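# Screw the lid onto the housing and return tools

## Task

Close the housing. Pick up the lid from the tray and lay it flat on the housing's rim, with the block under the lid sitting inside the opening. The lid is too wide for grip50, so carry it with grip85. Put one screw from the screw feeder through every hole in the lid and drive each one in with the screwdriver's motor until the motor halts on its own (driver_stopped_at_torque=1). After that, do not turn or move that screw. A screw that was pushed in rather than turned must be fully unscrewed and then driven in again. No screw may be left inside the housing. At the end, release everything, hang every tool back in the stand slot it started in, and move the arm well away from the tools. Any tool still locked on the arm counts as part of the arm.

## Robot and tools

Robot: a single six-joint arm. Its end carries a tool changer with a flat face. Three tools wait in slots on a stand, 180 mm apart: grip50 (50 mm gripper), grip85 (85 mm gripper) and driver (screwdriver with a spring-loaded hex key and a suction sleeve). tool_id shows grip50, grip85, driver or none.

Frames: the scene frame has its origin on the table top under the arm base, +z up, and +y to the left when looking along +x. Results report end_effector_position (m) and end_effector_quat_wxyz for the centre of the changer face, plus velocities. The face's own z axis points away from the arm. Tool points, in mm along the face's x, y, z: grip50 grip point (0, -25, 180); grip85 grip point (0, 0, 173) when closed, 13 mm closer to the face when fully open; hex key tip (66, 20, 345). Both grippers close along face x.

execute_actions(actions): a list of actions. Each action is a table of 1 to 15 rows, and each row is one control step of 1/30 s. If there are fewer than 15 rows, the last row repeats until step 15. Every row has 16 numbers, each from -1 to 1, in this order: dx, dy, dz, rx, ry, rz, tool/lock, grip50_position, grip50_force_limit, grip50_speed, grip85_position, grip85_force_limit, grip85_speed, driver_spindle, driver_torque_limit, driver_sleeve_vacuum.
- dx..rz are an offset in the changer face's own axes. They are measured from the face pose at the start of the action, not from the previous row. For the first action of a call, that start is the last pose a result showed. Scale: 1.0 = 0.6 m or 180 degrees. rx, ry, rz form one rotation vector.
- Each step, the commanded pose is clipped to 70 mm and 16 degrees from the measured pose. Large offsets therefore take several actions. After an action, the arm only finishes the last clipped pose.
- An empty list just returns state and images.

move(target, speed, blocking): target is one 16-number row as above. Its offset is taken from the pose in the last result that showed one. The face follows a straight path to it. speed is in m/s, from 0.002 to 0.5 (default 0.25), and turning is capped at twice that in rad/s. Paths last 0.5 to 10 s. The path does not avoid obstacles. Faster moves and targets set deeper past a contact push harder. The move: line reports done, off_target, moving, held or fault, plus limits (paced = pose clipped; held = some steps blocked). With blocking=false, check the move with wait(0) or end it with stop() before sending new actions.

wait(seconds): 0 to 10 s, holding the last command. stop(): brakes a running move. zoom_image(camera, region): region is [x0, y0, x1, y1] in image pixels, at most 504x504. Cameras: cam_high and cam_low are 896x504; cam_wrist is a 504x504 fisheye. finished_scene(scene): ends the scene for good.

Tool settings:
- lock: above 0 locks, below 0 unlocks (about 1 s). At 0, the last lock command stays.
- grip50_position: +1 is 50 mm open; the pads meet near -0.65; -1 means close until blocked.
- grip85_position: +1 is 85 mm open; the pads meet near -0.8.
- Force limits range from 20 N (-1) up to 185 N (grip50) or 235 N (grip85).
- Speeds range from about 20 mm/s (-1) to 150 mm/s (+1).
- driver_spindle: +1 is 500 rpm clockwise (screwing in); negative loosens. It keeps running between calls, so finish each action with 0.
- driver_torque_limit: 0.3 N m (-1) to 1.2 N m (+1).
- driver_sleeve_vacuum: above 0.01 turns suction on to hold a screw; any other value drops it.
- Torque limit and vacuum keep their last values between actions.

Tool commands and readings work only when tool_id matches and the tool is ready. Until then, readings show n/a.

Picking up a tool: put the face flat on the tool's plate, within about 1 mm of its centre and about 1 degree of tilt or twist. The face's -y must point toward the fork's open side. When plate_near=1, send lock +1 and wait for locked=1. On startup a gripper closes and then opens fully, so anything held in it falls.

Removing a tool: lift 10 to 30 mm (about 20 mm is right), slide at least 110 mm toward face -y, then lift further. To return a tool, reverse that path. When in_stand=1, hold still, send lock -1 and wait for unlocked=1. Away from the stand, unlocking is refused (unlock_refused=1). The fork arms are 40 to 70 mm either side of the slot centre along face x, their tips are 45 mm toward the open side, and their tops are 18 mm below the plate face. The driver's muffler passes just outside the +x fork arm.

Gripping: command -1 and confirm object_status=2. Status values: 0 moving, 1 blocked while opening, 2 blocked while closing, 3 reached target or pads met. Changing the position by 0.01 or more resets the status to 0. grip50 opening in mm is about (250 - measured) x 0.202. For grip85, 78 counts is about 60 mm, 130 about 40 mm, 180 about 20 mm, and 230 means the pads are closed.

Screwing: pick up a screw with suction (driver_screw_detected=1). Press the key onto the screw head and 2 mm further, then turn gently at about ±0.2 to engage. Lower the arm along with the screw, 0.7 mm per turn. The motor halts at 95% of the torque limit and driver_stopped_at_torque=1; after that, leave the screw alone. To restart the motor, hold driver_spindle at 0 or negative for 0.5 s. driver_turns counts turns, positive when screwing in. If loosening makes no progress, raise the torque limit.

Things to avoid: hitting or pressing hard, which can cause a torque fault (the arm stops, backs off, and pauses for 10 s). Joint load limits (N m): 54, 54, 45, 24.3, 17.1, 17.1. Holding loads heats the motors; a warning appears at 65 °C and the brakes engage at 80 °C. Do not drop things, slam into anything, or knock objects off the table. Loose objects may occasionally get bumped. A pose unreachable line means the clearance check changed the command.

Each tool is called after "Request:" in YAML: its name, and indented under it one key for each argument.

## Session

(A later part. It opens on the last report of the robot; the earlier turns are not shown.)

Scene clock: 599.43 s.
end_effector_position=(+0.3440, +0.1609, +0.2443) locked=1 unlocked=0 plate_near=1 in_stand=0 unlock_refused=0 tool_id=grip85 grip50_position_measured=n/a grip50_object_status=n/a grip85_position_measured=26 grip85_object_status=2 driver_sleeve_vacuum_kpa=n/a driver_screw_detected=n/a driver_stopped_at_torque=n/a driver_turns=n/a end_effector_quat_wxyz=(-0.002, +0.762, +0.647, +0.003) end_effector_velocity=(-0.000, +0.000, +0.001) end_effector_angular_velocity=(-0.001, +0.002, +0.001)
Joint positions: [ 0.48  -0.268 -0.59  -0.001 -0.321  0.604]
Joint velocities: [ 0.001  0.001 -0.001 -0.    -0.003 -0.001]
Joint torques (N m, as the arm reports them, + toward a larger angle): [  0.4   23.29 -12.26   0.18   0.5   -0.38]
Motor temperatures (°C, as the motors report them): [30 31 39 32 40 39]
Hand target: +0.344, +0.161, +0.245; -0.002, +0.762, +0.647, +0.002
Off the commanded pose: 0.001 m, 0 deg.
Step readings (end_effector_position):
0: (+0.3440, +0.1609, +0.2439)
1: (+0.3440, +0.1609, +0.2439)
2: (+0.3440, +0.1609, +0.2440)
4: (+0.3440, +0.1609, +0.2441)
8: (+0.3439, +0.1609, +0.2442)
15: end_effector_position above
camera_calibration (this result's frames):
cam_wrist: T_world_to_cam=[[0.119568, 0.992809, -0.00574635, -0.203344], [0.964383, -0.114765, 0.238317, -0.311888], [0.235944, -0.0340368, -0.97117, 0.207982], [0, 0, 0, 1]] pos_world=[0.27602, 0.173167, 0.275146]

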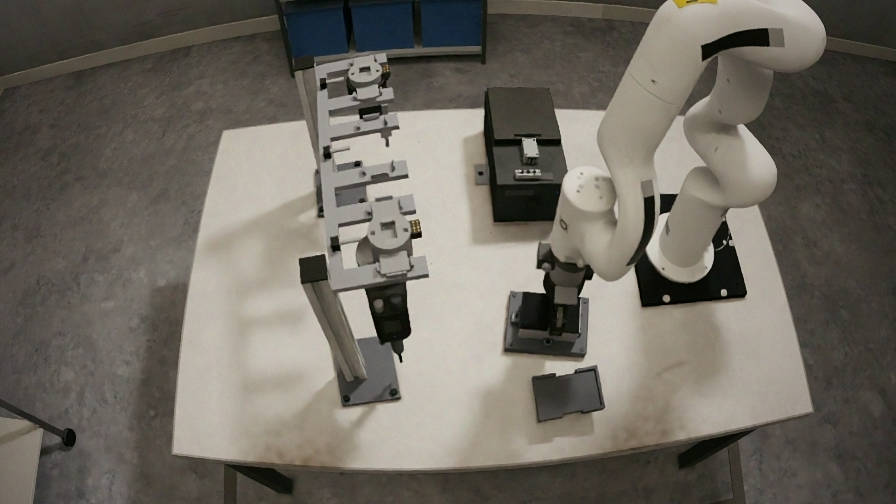

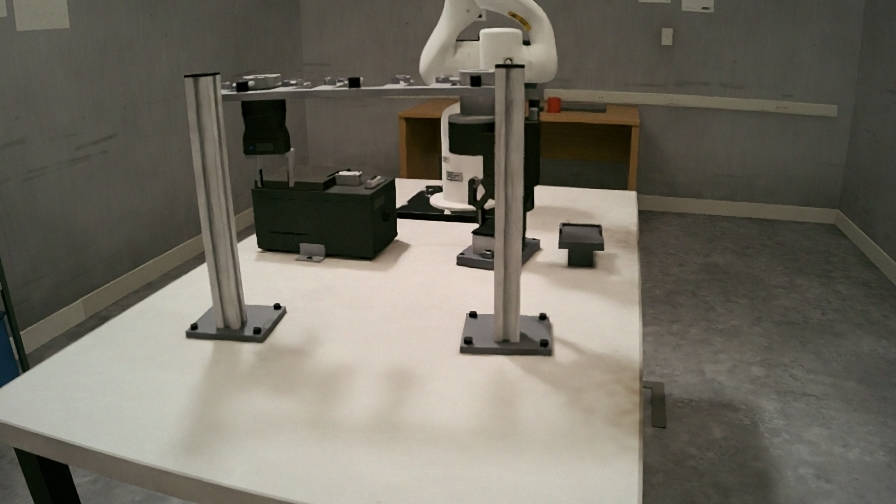

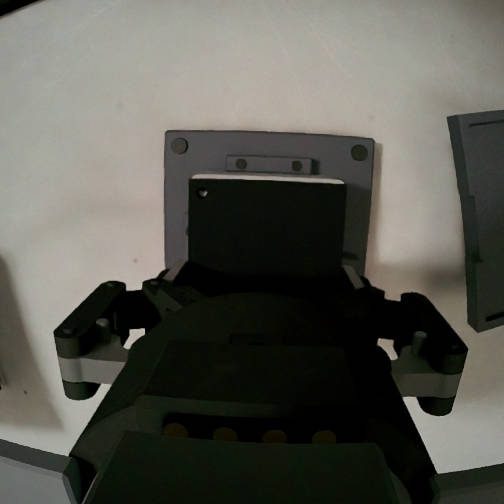

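Request:
execute_actions:
  actions:
    - [[0,0,-0.004,0,0,0,0,1,0,0,-1,-0.4,-0.6,0,0,0]]
    - [[0,-0.003,0,0,0,0,0,1,0,0,-1,-0.4,-0.6,0,0,0]]

Request:
zoom_image:
  camera: "cam_wrist"
  region: [175,160,375,240]

Request:
zoom_image:
  camera: "cam_wrist"
  region: [175,160,275,240]

Scene clock: 617.50 s.
end_effector_position=(+0.3421, +0.1611, +0.2467) locked=1 unlocked=0 plate_near=1 in_stand=0 unlock_refused=0 tool_id=grip85 grip50_position_measured=n/a grip50_object_status=n/a grip85_position_measured=26 grip85_object_status=2 driver_sleeve_vacuum_kpa=n/a driver_screw_detected=n/a driver_stopped_at_torque=n/a driver_turns=n/a end_effector_quat_wxyz=(-0.002, +0.762, +0.647, +0.002) end_effector_velocity=(+0.000, +0.000, +0.000) end_effector_angular_velocity=(+0.000, -0.000, +0.000)
Joint positions: [ 0.483 -0.259 -0.586 -0.001 -0.327  0.607]
Joint velocities: [-0.     0.    -0.001 -0.    -0.001  0.   ]
Joint torques (N m, as the arm reports them, + toward a larger angle): [ -0.66  30.43 -15.26  -0.11   0.03  -0.24]
Motor temperatures (°C, as the motors report them): [30 31 39 32 40 39]
Hand target: +0.342, +0.161, +0.247; -0.002, +0.762, +0.647, +0.002
Off the commanded pose: 0.000 m, 0 deg.
Step readings (end_effector_position; steps 1 to 15: 1st action; 16 to 30: 2nd action):
0: (+0.3441, +0.1609, +0.2449)
1: (+0.3441, +0.1609, +0.2449)
2: (+0.3441, +0.1609, +0.2451)
4: (+0.3439, +0.1608, +0.2459)
8: (+0.3436, +0.1607, +0.2464)
15: (+0.3439, +0.1608, +0.2467)
16: (+0.3439, +0.1608, +0.2467)
17: (+0.3437, +0.1609, +0.2467)
19: (+0.3428, +0.1610, +0.2467)
23: (+0.3421, +0.1611, +0.2466)
30: end_effector_position above
camera_calibration (this result's frames):
cam_wrist: T_world_to_cam=[[0.119586, 0.992806, -0.0059041, -0.20332], [0.964452, -0.114755, 0.23804, -0.310582], [0.23565, -0.0341606, -0.971237, 0.210821], [0, 0, 0, 1]] pos_world=[0.274175, 0.173418, 0.277488]

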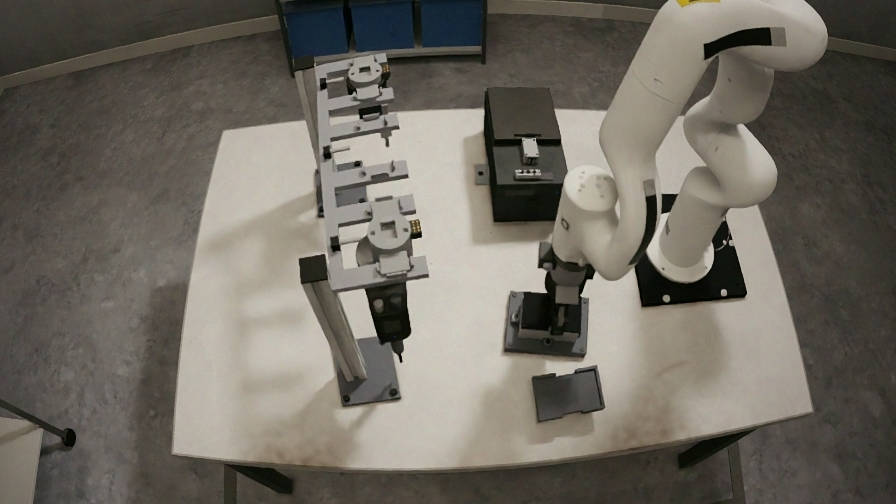

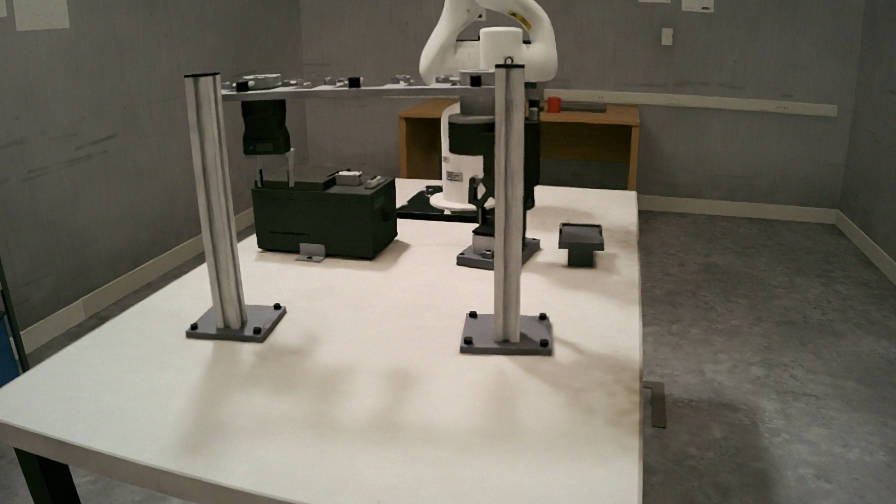

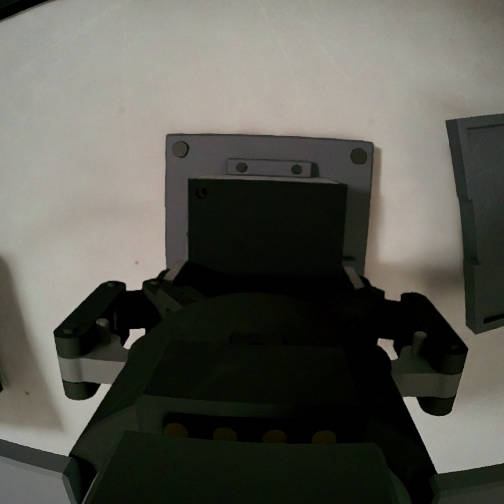

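Region (175, 160, 375, 240) of cam_wrist's 504x504 image, scaled by 2.520, with more detail than that image has; it fills the top 202 rows of this view, and the rest is white.

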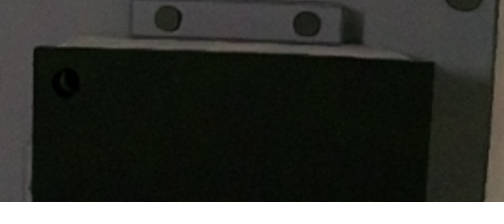

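Region (175, 160, 275, 240) of cam_wrist's 504x504 image, scaled by 5.040, with more detail than that image has; it fills the top 403 rows of this view, and the rest is white.

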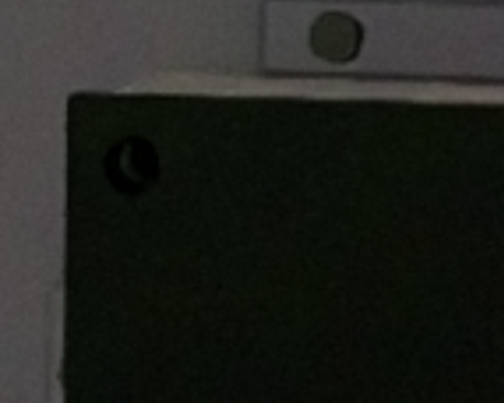

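Request:
execute_actions:
  actions:
    - [[0,0,0.003,0,0,0,0,1,0,0,-1,-0.4,-0.6,0,0,0]]
    - [[0,0,0.002,0,0,0,0,1,0,0,-1,-0.4,-0.6,0,0,0]]

Request:
zoom_image:
  camera: "cam_wrist"
  region: [175,160,275,240]

Scene clock: 625.23 s.
end_effector_position=(+0.3422, +0.1612, +0.2437) locked=1 unlocked=0 plate_near=1 in_stand=0 unlock_refused=0 tool_id=grip85 grip50_position_measured=n/a grip50_object_status=n/a grip85_position_measured=26 grip85_object_status=2 driver_sleeve_vacuum_kpa=n/a driver_screw_detected=n/a driver_stopped_at_torque=n/a driver_turns=n/a end_effector_quat_wxyz=(-0.002, +0.762, +0.647, +0.003) end_effector_velocity=(+0.000, -0.000, -0.000) end_effector_angular_velocity=(-0.000, +0.000, -0.000)
Joint positions: [ 0.483 -0.266 -0.586 -0.001 -0.319  0.607]
Joint velocities: [-0.001 -0.001 -0.     0.    -0.    -0.001]
Joint torques (N m, as the arm reports them, + toward a larger angle): [ -1.63  30.12 -14.97   0.09  -0.23  -0.35]
Motor temperatures (°C, as the motors report them): [30 31 39 32 40 39]
Hand target: +0.342, +0.161, +0.244; -0.002, +0.762, +0.647, +0.002
Off the commanded pose: 0.000 m, 0 deg.
Step readings (end_effector_position; steps 1 to 15: 1st action; 16 to 30: 2nd action):
0: (+0.3421, +0.1611, +0.2467)
1: (+0.3421, +0.1611, +0.2467)
2: (+0.3422, +0.1611, +0.2464)
4: (+0.3422, +0.1611, +0.2456)
8: (+0.3421, +0.1611, +0.2449)
15: (+0.3421, +0.1611, +0.2449)
16: (+0.3421, +0.1611, +0.2449)
17: (+0.3422, +0.1611, +0.2447)
19: (+0.3422, +0.1612, +0.2442)
23: (+0.3422, +0.1612, +0.2438)
30: end_effector_position above
camera_calibration (this result's frames):
cam_wrist: T_world_to_cam=[[0.119626, 0.992802, -0.00576863, -0.203436], [0.964388, -0.114818, 0.23827, -0.309969], [0.235892, -0.0340665, -0.971182, 0.207832], [0, 0, 0, 1]] pos_world=[0.274241, 0.173462, 0.274526]

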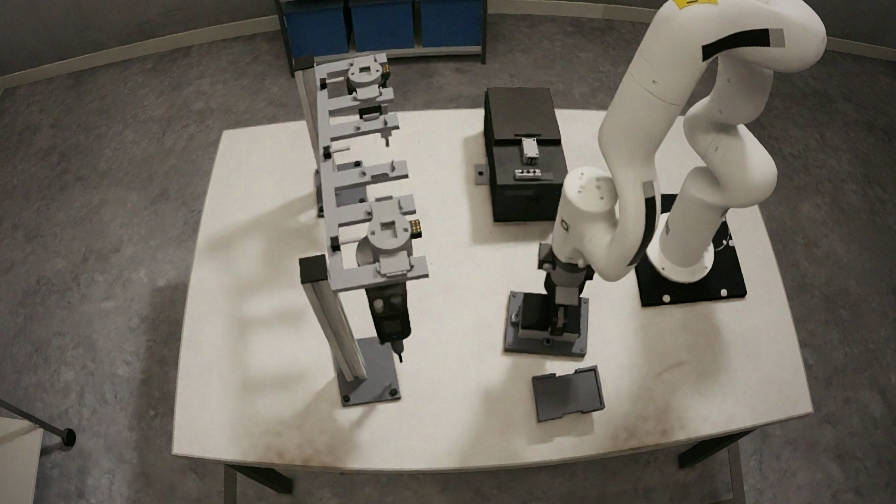

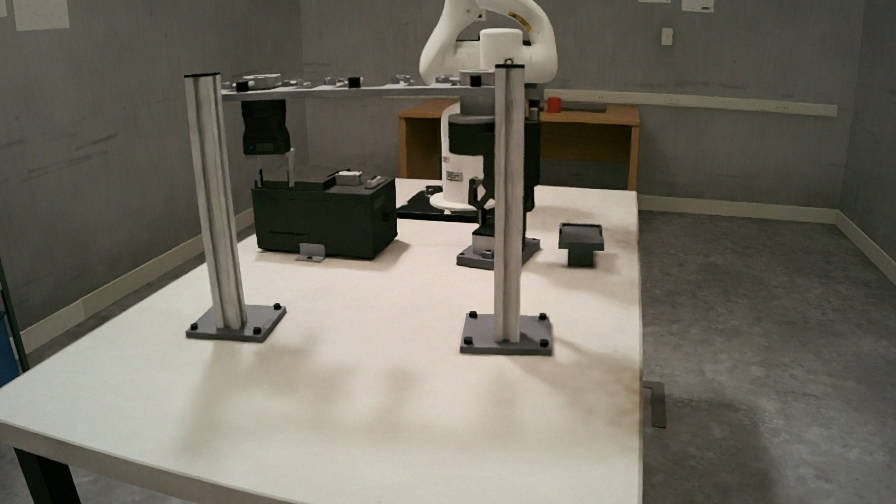

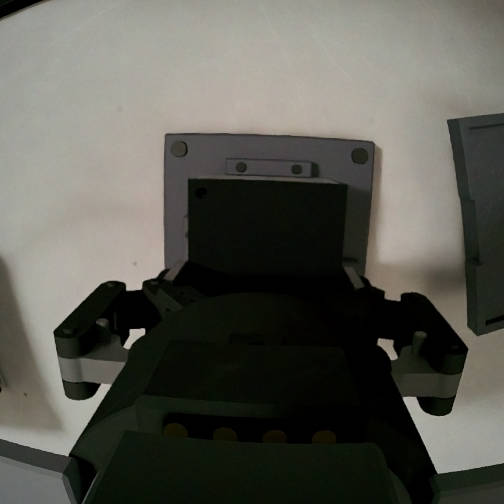

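Region (175, 160, 275, 240) of cam_wrist's 504x504 image, scaled by 5.040, with more detail than that image has; it fills the top 403 rows of this view, and the rest is white.

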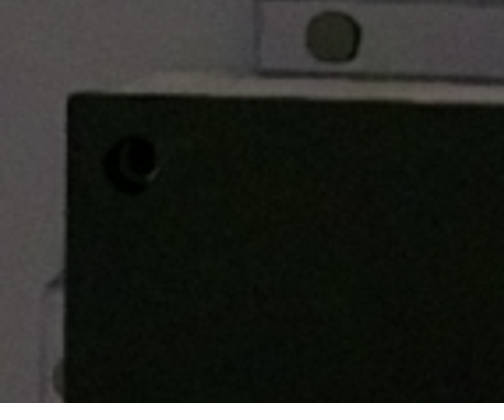

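Passed the previous contact height with no load. Continue.

Request:
execute_actions:
  actions:
    - [[0,0,0.002,0,0,0,0,1,0,0,-1,-0.4,-0.6,0,0,0]]
    - [[0,0,0.002,0,0,0,0,1,0,0,-1,-0.4,-0.6,0,0,0]]

Scene clock: 633.23 s.
end_effector_position=(+0.3424, +0.1612, +0.2423) locked=1 unlocked=0 plate_near=1 in_stand=0 unlock_refused=0 tool_id=grip85 grip50_position_measured=n/a grip50_object_status=n/a grip85_position_measured=26 grip85_object_status=2 driver_sleeve_vacuum_kpa=n/a driver_screw_detected=n/a driver_stopped_at_torque=n/a driver_turns=n/a end_effector_quat_wxyz=(-0.002, +0.762, +0.647, +0.002) end_effector_velocity=(-0.000, -0.000, -0.000) end_effector_angular_velocity=(-0.001, +0.001, -0.000)
Joint positions: [ 0.483 -0.271 -0.587 -0.001 -0.317  0.607]
Joint velocities: [-0.001 -0.     0.001 -0.    -0.001 -0.   ]
Joint torques (N m, as the arm reports them, + toward a larger angle): [-1.27 -3.47 -5.41  0.13  6.12 -0.26]
Motor temperatures (°C, as the motors report them): [30 31 39 32 40 39]
Hand target: +0.342, +0.161, +0.242; -0.002, +0.762, +0.647, +0.002
Off the commanded pose: 0.001 m, 0 deg.
Step readings (end_effector_position; steps 1 to 15: 1st action; 16 to 30: 2nd action):
0: (+0.3422, +0.1611, +0.2437)
1: (+0.3422, +0.1611, +0.2437)
2: (+0.3422, +0.1611, +0.2435)
4: (+0.3422, +0.1611, +0.2432)
8: (+0.3423, +0.1612, +0.2430)
15: (+0.3423, +0.1612, +0.2429)
16: (+0.3423, +0.1612, +0.2428)
17: (+0.3423, +0.1612, +0.2427)
19: (+0.3424, +0.1613, +0.2425)
23: (+0.3424, +0.1613, +0.2424)
30: end_effector_position above
camera_calibration (this result's frames):
cam_wrist: T_world_to_cam=[[0.119589, 0.992801, -0.00662091, -0.203327], [0.964728, -0.114627, 0.236982, -0.309614], [0.234518, -0.0347278, -0.971491, 0.207061], [0, 0, 0, 1]] pos_world=[0.274449, 0.173564, 0.273185]

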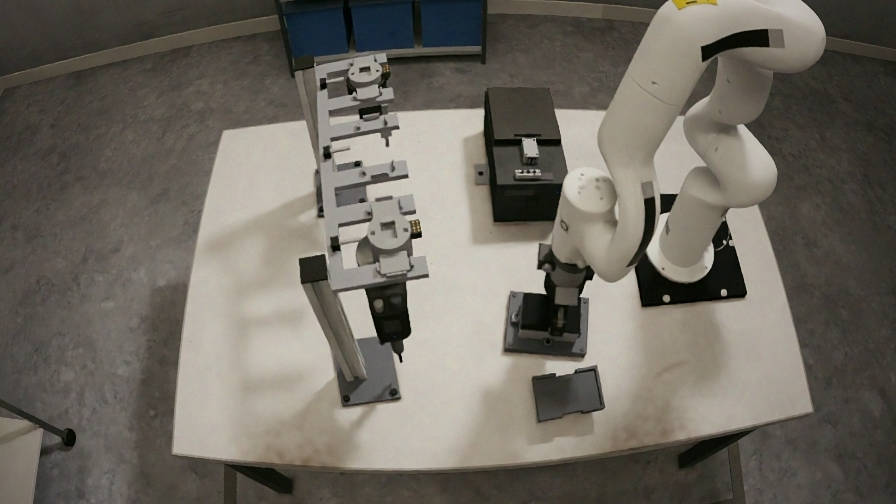

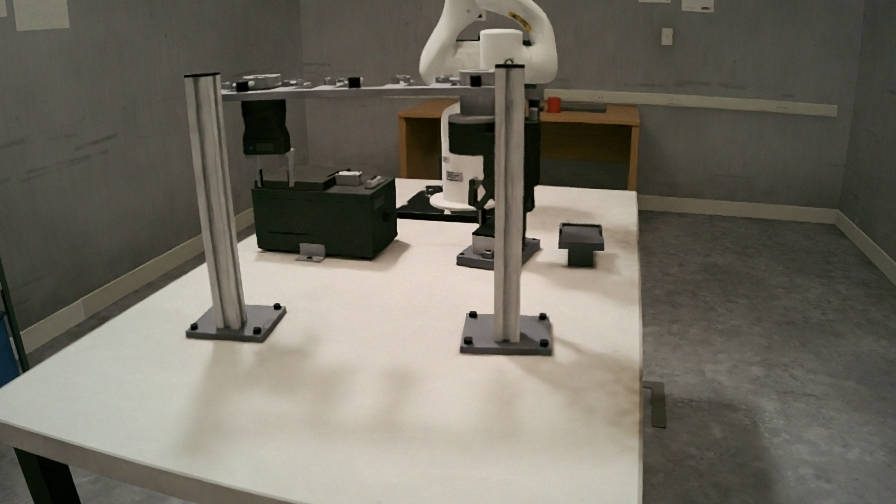

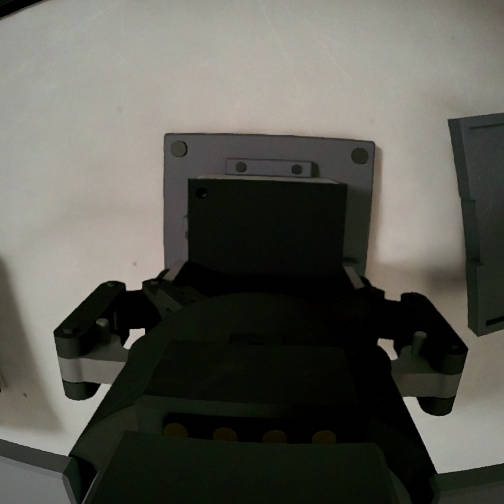

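Request:
execute_actions:
  actions:
    - [[0,0,-0.0015,0,0,0,0,1,0,0,-1,-0.4,-0.6,0,0,0]]
    - [[0,0,0,0,0,0,0,1,0,0,1,-0.4,-0.5,0,0,0]]
    - [[0,0,0,0,0,0,0,1,0,0,1,-0.4,-0.5,0,0,0]]

Request:
zoom_image:
  camera: "cam_wrist"
  region: [170,150,370,290]

Request:
zoom_image:
  camera: "cam_low"
  region: [460,215,545,270]

Scene clock: 644.00 s.
end_effector_position=(+0.3421, +0.1611, +0.2425) locked=1 unlocked=0 plate_near=1 in_stand=0 unlock_refused=0 tool_id=grip85 grip50_position_measured=n/a grip50_object_status=n/a grip85_position_measured=3 grip85_object_status=3 driver_sleeve_vacuum_kpa=n/a driver_screw_detected=n/a driver_stopped_at_torque=n/a driver_turns=n/a end_effector_quat_wxyz=(-0.002, +0.762, +0.647, +0.002) end_effector_velocity=(-0.000, -0.000, -0.000) end_effector_angular_velocity=(-0.000, +0.000, -0.000)
Joint positions: [ 0.483 -0.27  -0.586 -0.001 -0.317  0.607]
Joint velocities: [0.    0.    0.001 0.    0.    0.   ]
Joint torques (N m, as the arm reports them, + toward a larger angle): [ -2.68  30.72 -15.05   0.12  -0.04  -0.34]
Motor temperatures (°C, as the motors report them): [30 31 38 32 40 39]
Hand target: +0.342, +0.161, +0.243; -0.002, +0.762, +0.647, +0.002
Off the commanded pose: 0.000 m, 0 deg.
Step readings (end_effector_position; steps 1 to 15: 1st action; 16 to 30: 2nd action; 31 to 45: 3rd action):
0: (+0.3422, +0.1611, +0.2422)
1: (+0.3422, +0.1611, +0.2422)
2: (+0.3422, +0.1611, +0.2424)
4: (+0.3421, +0.1611, +0.2425)
8: (+0.3421, +0.1611, +0.2425)
15: (+0.3422, +0.1612, +0.2427)
16: (+0.3422, +0.1612, +0.2427)
17: (+0.3421, +0.1611, +0.2423)
19: (+0.3414, +0.1608, +0.2416)
23: (+0.3416, +0.1609, +0.2419)
30: (+0.3421, +0.1611, +0.2425)
31: (+0.3421, +0.1611, +0.2425)
32: (+0.3421, +0.1611, +0.2426)
34: (+0.3421, +0.1611, +0.2425)
38: (+0.3421, +0.1611, +0.2425)
45: end_effector_position above
camera_calibration (this result's frames):
cam_wrist: T_world_to_cam=[[0.119664, 0.992793, -0.00649679, -0.203208], [0.964674, -0.114722, 0.237157, -0.309439], [0.234703, -0.0346464, -0.97145, 0.207246], [0, 0, 0, 1]] pos_world=[0.274183, 0.173424, 0.273394]

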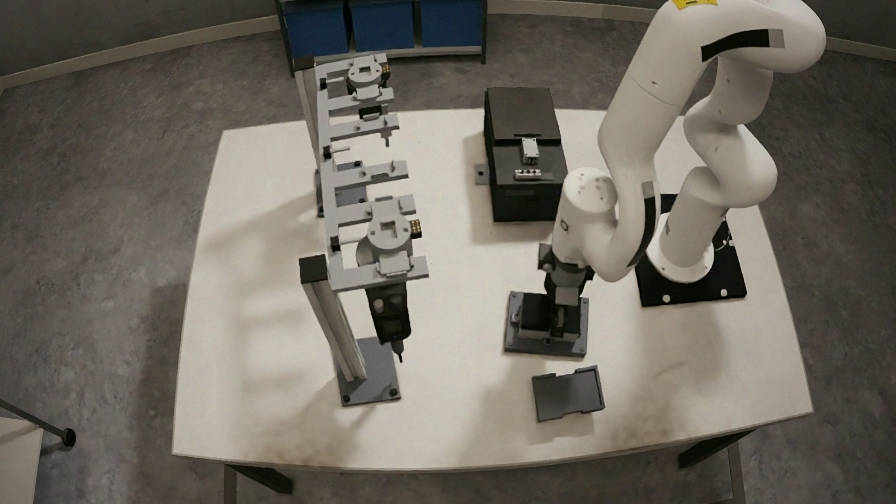

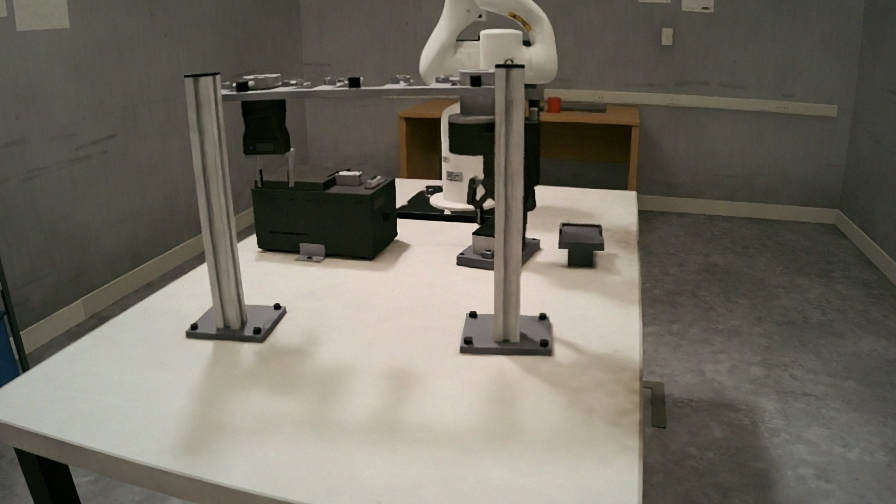

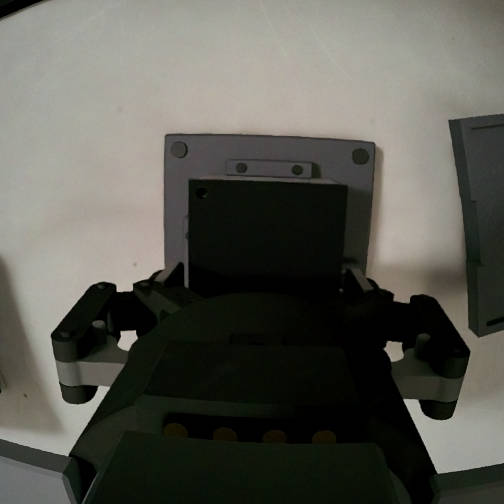

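Region (170, 150, 370, 290) of cam_wrist's 504x504 image, scaled by 2.520, with more detail than that image has; it fills the top 353 rows of this view, and the rest is white.

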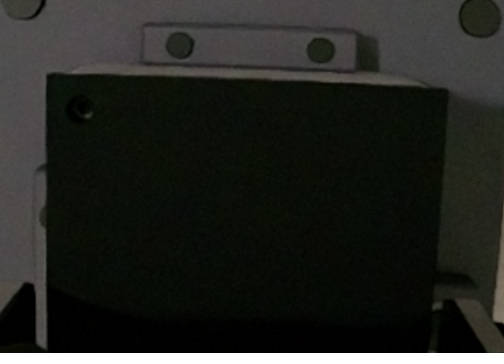

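Region (460, 215, 545, 270) of cam_low's 896x504 image, scaled by 5.929, with more detail than that image has; it fills the top 326 rows of this view, and the rest is white.

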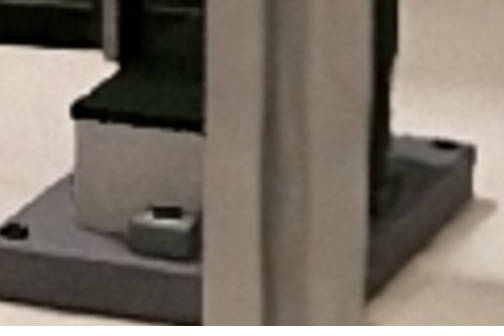

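Request:
move:
  target: [0,0,-0.13,0,0,0,0,1,0,0,1,-0.4,-0.5,0,0,0]
  speed: 0.12

Request:
zoom_image:
  camera: "cam_high"
  region: [490,270,610,370]

Request:
zoom_image:
  camera: "cam_wrist"
  region: [170,120,370,300]

Scene clock: 652.57 s.
end_effector_position=(+0.3420, +0.1607, +0.3203) locked=1 unlocked=0 plate_near=1 in_stand=0 unlock_refused=0 tool_id=grip85 grip50_position_measured=n/a grip50_object_status=n/a grip85_position_measured=3 grip85_object_status=3 driver_sleeve_vacuum_kpa=n/a driver_screw_detected=n/a driver_stopped_at_torque=n/a driver_turns=n/a end_effector_quat_wxyz=(-0.002, +0.762, +0.647, +0.002) end_effector_velocity=(+0.001, -0.000, +0.001) end_effector_angular_velocity=(+0.001, -0.001, -0.002)
Joint positions: [ 0.483 -0.091 -0.617 -0.    -0.527  0.606]
Joint velocities: [-0.001  0.002 -0.001  0.001 -0.001  0.   ]
Joint torques (N m, as the arm reports them, + toward a larger angle): [ -2.01  24.82 -18.08  -0.03  -0.05  -0.36]
Motor temperatures (°C, as the motors report them): [30 31 38 32 40 39]
Hand target: +0.342, +0.161, +0.321; -0.002, +0.762, +0.647, +0.002
Off the commanded pose: 0.000 m, 0 deg.
move: done
camera_calibration (this result's frames):
cam_wrist: T_world_to_cam=[[0.119509, 0.992812, -0.00647656, -0.202292], [0.964824, -0.114597, 0.236604, -0.327709], [0.234161, -0.0345251, -0.971585, 0.282994], [0, 0, 0, 1]] pos_world=[0.274092, 0.173054, 0.351179]

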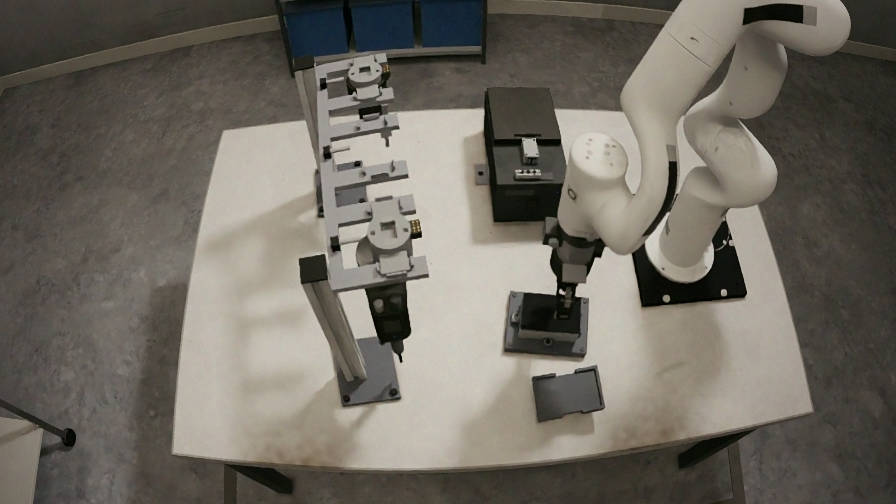

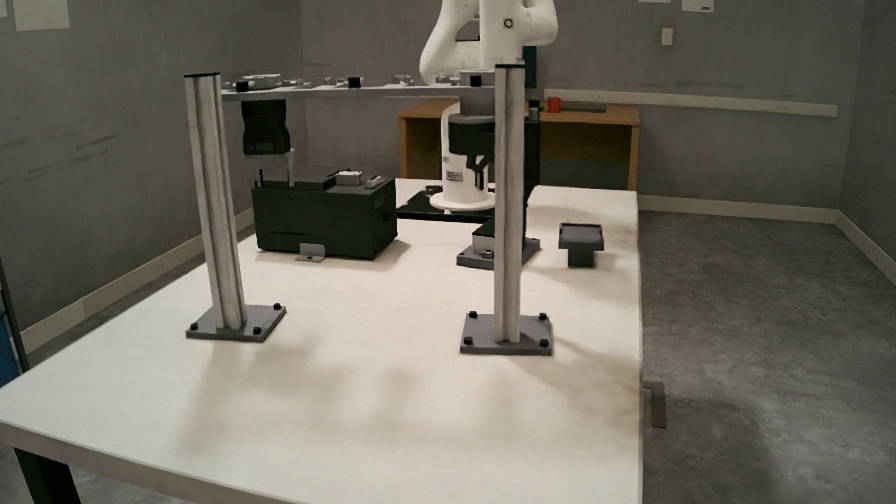

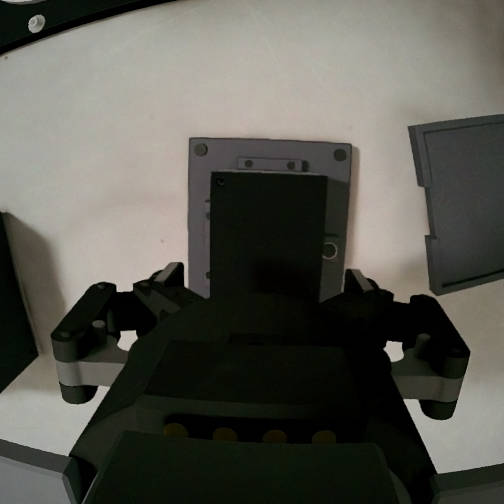

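Region (490, 270, 610, 370) of cam_high's 896x504 image, scaled by 4.200, with more detail than that image has.

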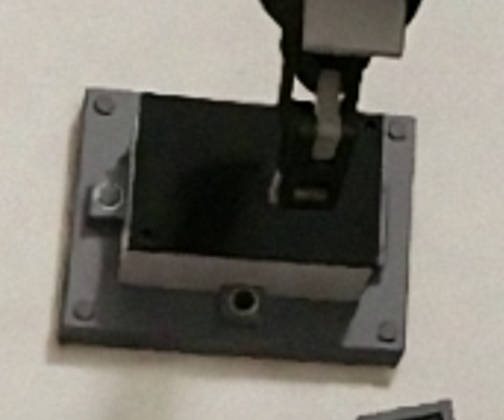

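Region (170, 120, 370, 300) of cam_wrist's 504x504 image, scaled by 2.520, with more detail than that image has; it fills the top 454 rows of this view, and the rest is white.

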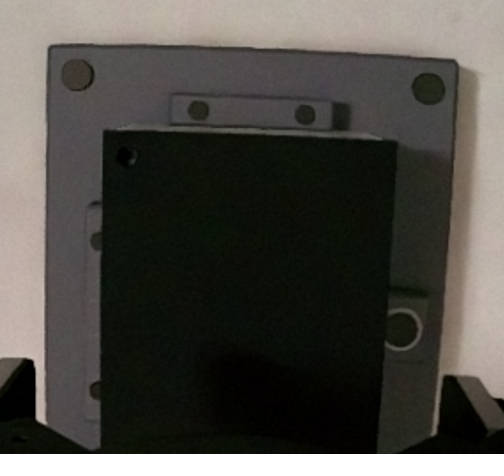

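Request:
move:
  target: [-0.2443,0.3467,-0.186,0,0,-0.0968,0,1,0,0,1,0,0,0,0,0]
  speed: 0.3

Scene clock: 664.47 s.
end_effector_position=(+0.5232, -0.0180, +0.4308) locked=1 unlocked=0 plate_near=1 in_stand=0 unlock_refused=0 tool_id=grip85 grip50_position_measured=n/a grip50_object_status=n/a grip85_position_measured=3 grip85_object_status=3 driver_sleeve_vacuum_kpa=n/a driver_screw_detected=n/a driver_stopped_at_torque=n/a driver_turns=n/a end_effector_quat_wxyz=(-0.002, +0.655, +0.755, +0.002) end_effector_velocity=(+0.002, -0.001, +0.001) end_effector_angular_velocity=(+0.000, -0.001, +0.002)
Joint positions: [ 0.01  -0.272 -1.122 -0.001 -0.85  -0.171]
Joint velocities: [-0.002 -0.003 -0.007  0.    -0.003 -0.004]
Joint torques (N m, as the arm reports them, + toward a larger angle): [ -1.9   41.49 -21.21   0.52  -0.05  -0.29]
Motor temperatures (°C, as the motors report them): [30 31 39 32 40 39]
Hand target: +0.523, -0.018, +0.431; -0.002, +0.655, +0.755, +0.002
Off the commanded pose: 0.000 m, 0 deg.
move: done
camera_calibration (this result's frames):
cam_wrist: T_world_to_cam=[[-0.183724, 0.982955, -0.00666464, 0.11281], [0.954407, 0.180003, 0.238131, -0.539042], [0.235272, 0.0373897, -0.97121, 0.342351], [0, 0, 0, 1]] pos_world=[0.454646, -0.0266586, 0.46161]

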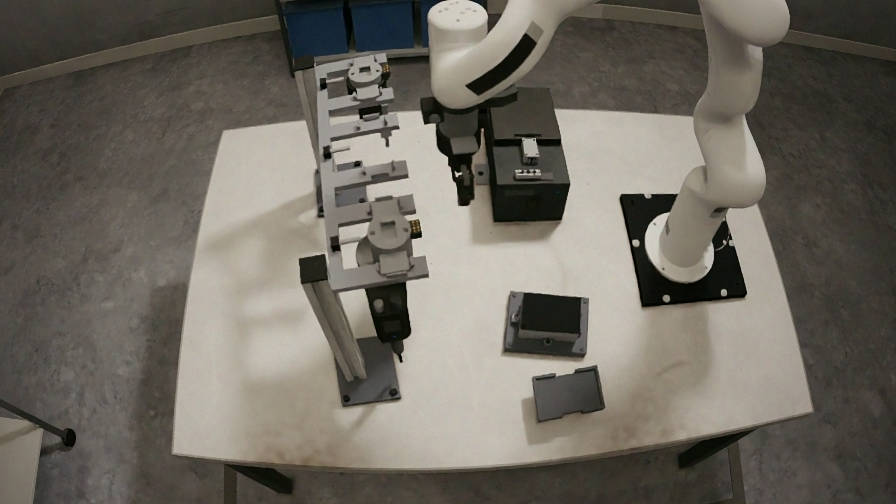

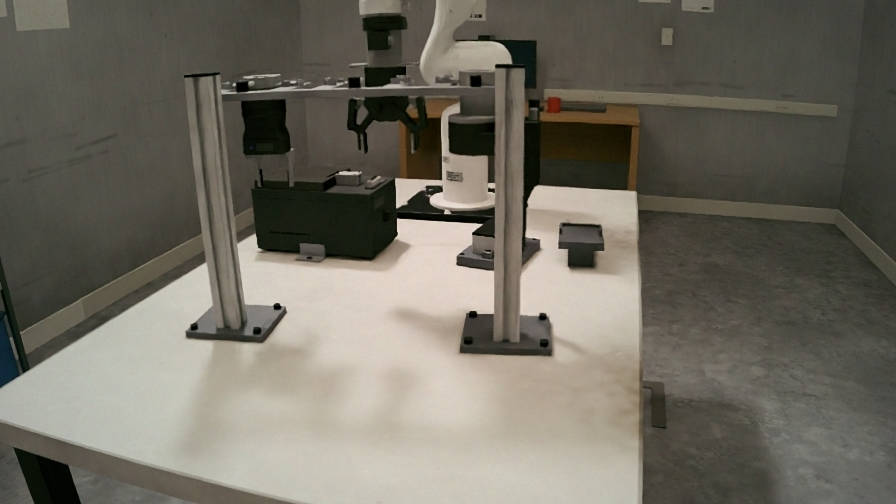

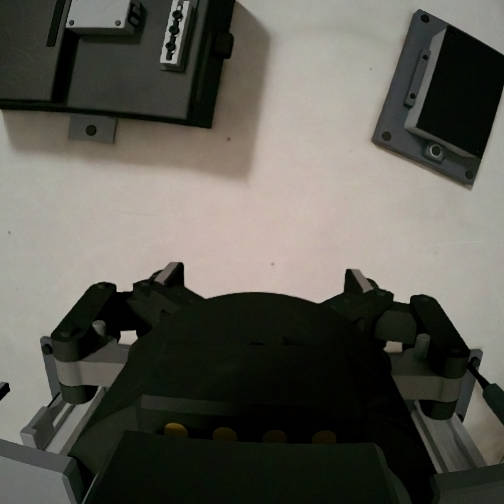

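Request:
move:
  target: [-0.0006,0.2303,-0.0023,0,0,0.0008,0,1,0,0,1,0,0,0,0,0]
  speed: 0.1

Request:
move:
  target: [0,0,0.033,0,0,0,0,1,0,0,1,0,0,0,0,0]
  speed: 0.03

Scene clock: 675.03 s.
end_effector_position=(+0.6599, +0.0009, +0.4321) locked=1 unlocked=0 plate_near=1 in_stand=0 unlock_refused=0 tool_id=grip85 grip50_position_measured=n/a grip50_object_status=n/a grip85_position_measured=3 grip85_object_status=3 driver_sleeve_vacuum_kpa=n/a driver_screw_detected=n/a driver_stopped_at_torque=n/a driver_turns=n/a end_effector_quat_wxyz=(-0.002, +0.656, +0.755, +0.002) end_effector_velocity=(+0.001, -0.000, +0.000) end_effector_angular_velocity=(-0.000, +0.002, -0.000)
Joint positions: [ 0.045 -0.608 -1.59  -0.001 -0.983 -0.134]
Joint velocities: [-0.    -0.003 -0.005 -0.    -0.004  0.   ]
Joint torques (N m, as the arm reports them, + toward a larger angle): [ -1.11  59.86 -22.44   0.21  -0.16  -0.31]
Motor temperatures (°C, as the motors report them): [30 31 39 32 40 39]
Hand target: +0.660, +0.001, +0.432; -0.002, +0.656, +0.755, +0.002
Off the commanded pose: 0.000 m, 0 deg.
move: done
camera_calibration (this result's frames):
cam_wrist: T_world_to_cam=[[-0.181412, 0.983386, -0.00645838, 0.117672], [0.954869, 0.177715, 0.237996, -0.673502], [0.23519, 0.0370086, -0.971245, 0.310855], [0, 0, 0, 1]] pos_world=[0.591343, -0.00752994, 0.462967]

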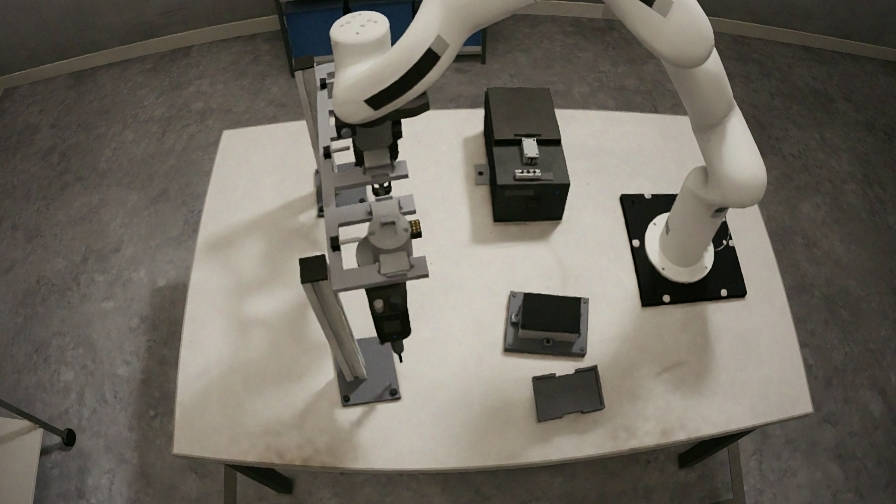

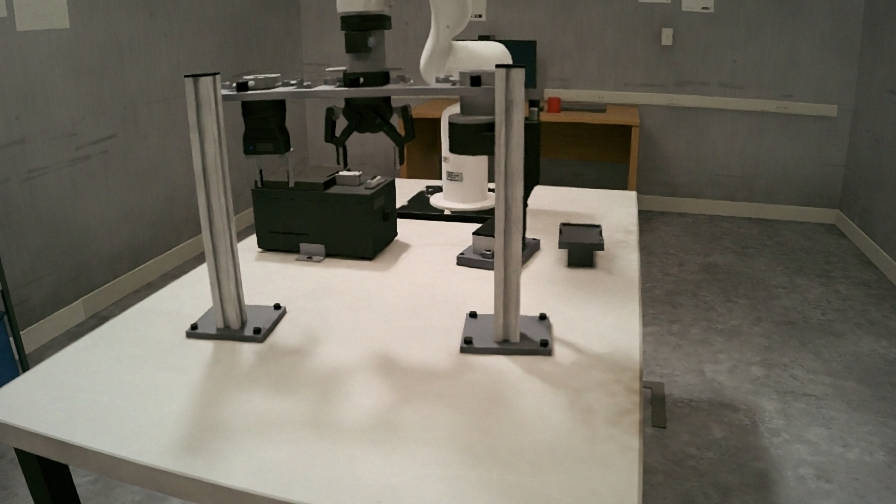

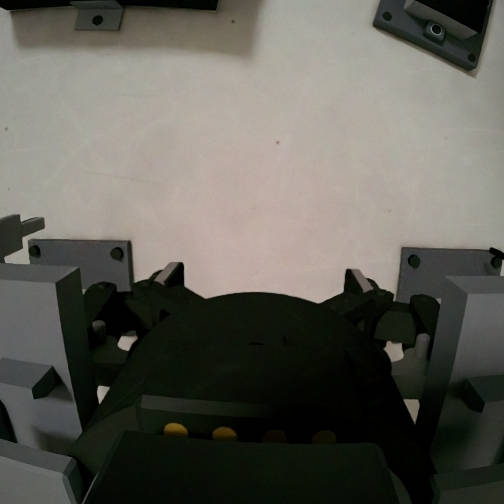

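Scene clock: 676.00 s.
end_effector_position=(+0.6599, +0.0010, +0.4125) locked=1 unlocked=0 plate_near=1 in_stand=1 unlock_refused=0 tool_id=grip85 grip50_position_measured=n/a grip50_object_status=n/a grip85_position_measured=3 grip85_object_status=3 driver_sleeve_vacuum_kpa=n/a driver_screw_detected=n/a driver_stopped_at_torque=n/a driver_turns=n/a end_effector_quat_wxyz=(-0.002, +0.656, +0.755, +0.002) end_effector_velocity=(+0.000, -0.000, +0.000) end_effector_angular_velocity=(+0.000, -0.001, -0.001)
Joint positions: [ 0.045 -0.622 -1.566 -0.001 -0.945 -0.134]
Joint velocities: [-0.    -0.    -0.     0.     0.001  0.001]
Joint torques (N m, as the arm reports them, + toward a larger angle): [ -1.33  59.51 -21.64   0.28  -0.05  -0.29]
Motor temperatures (°C, as the motors report them): [30 31 39 32 40 39]
Hand target: +0.660, +0.001, +0.412; -0.002, +0.656, +0.755, +0.002
Off the commanded pose: 0.000 m, 0 deg.
move: done
camera_calibration (this result's frames):
cam_wrist: T_world_to_cam=[[-0.181358, 0.983396, -0.0065095, 0.117454], [0.954857, 0.177671, 0.238079, -0.668848], [0.235283, 0.036962, -0.971224, 0.291666], [0, 0, 0, 1]] pos_world=[0.591331, -0.00744973, 0.443277]

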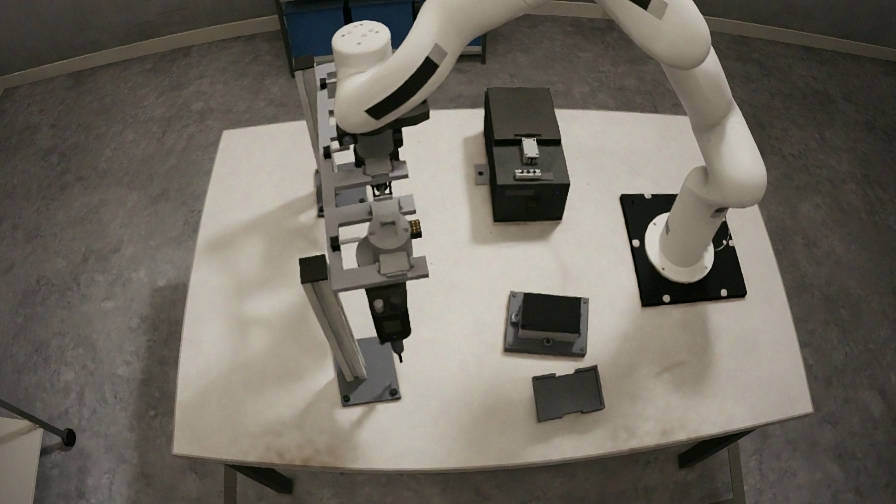

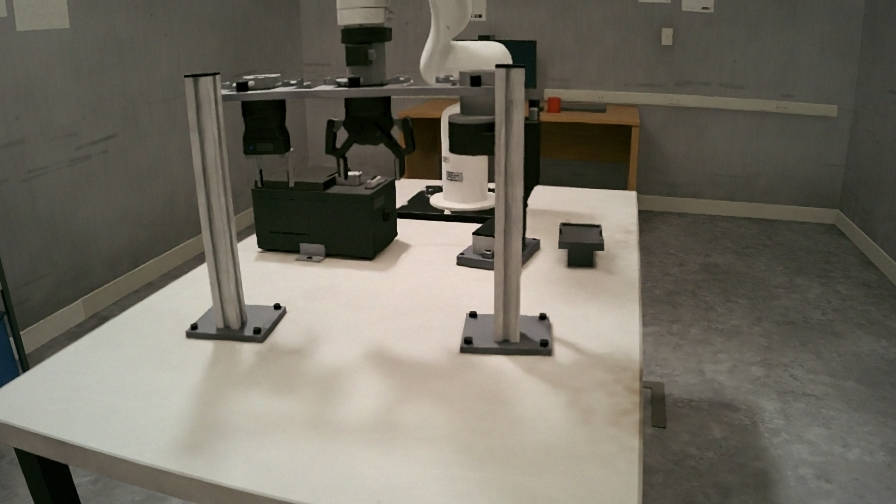

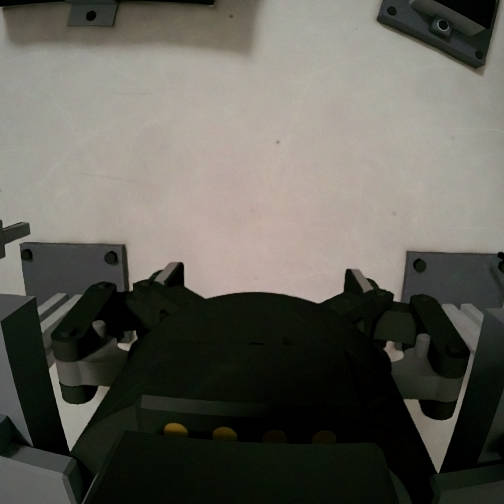

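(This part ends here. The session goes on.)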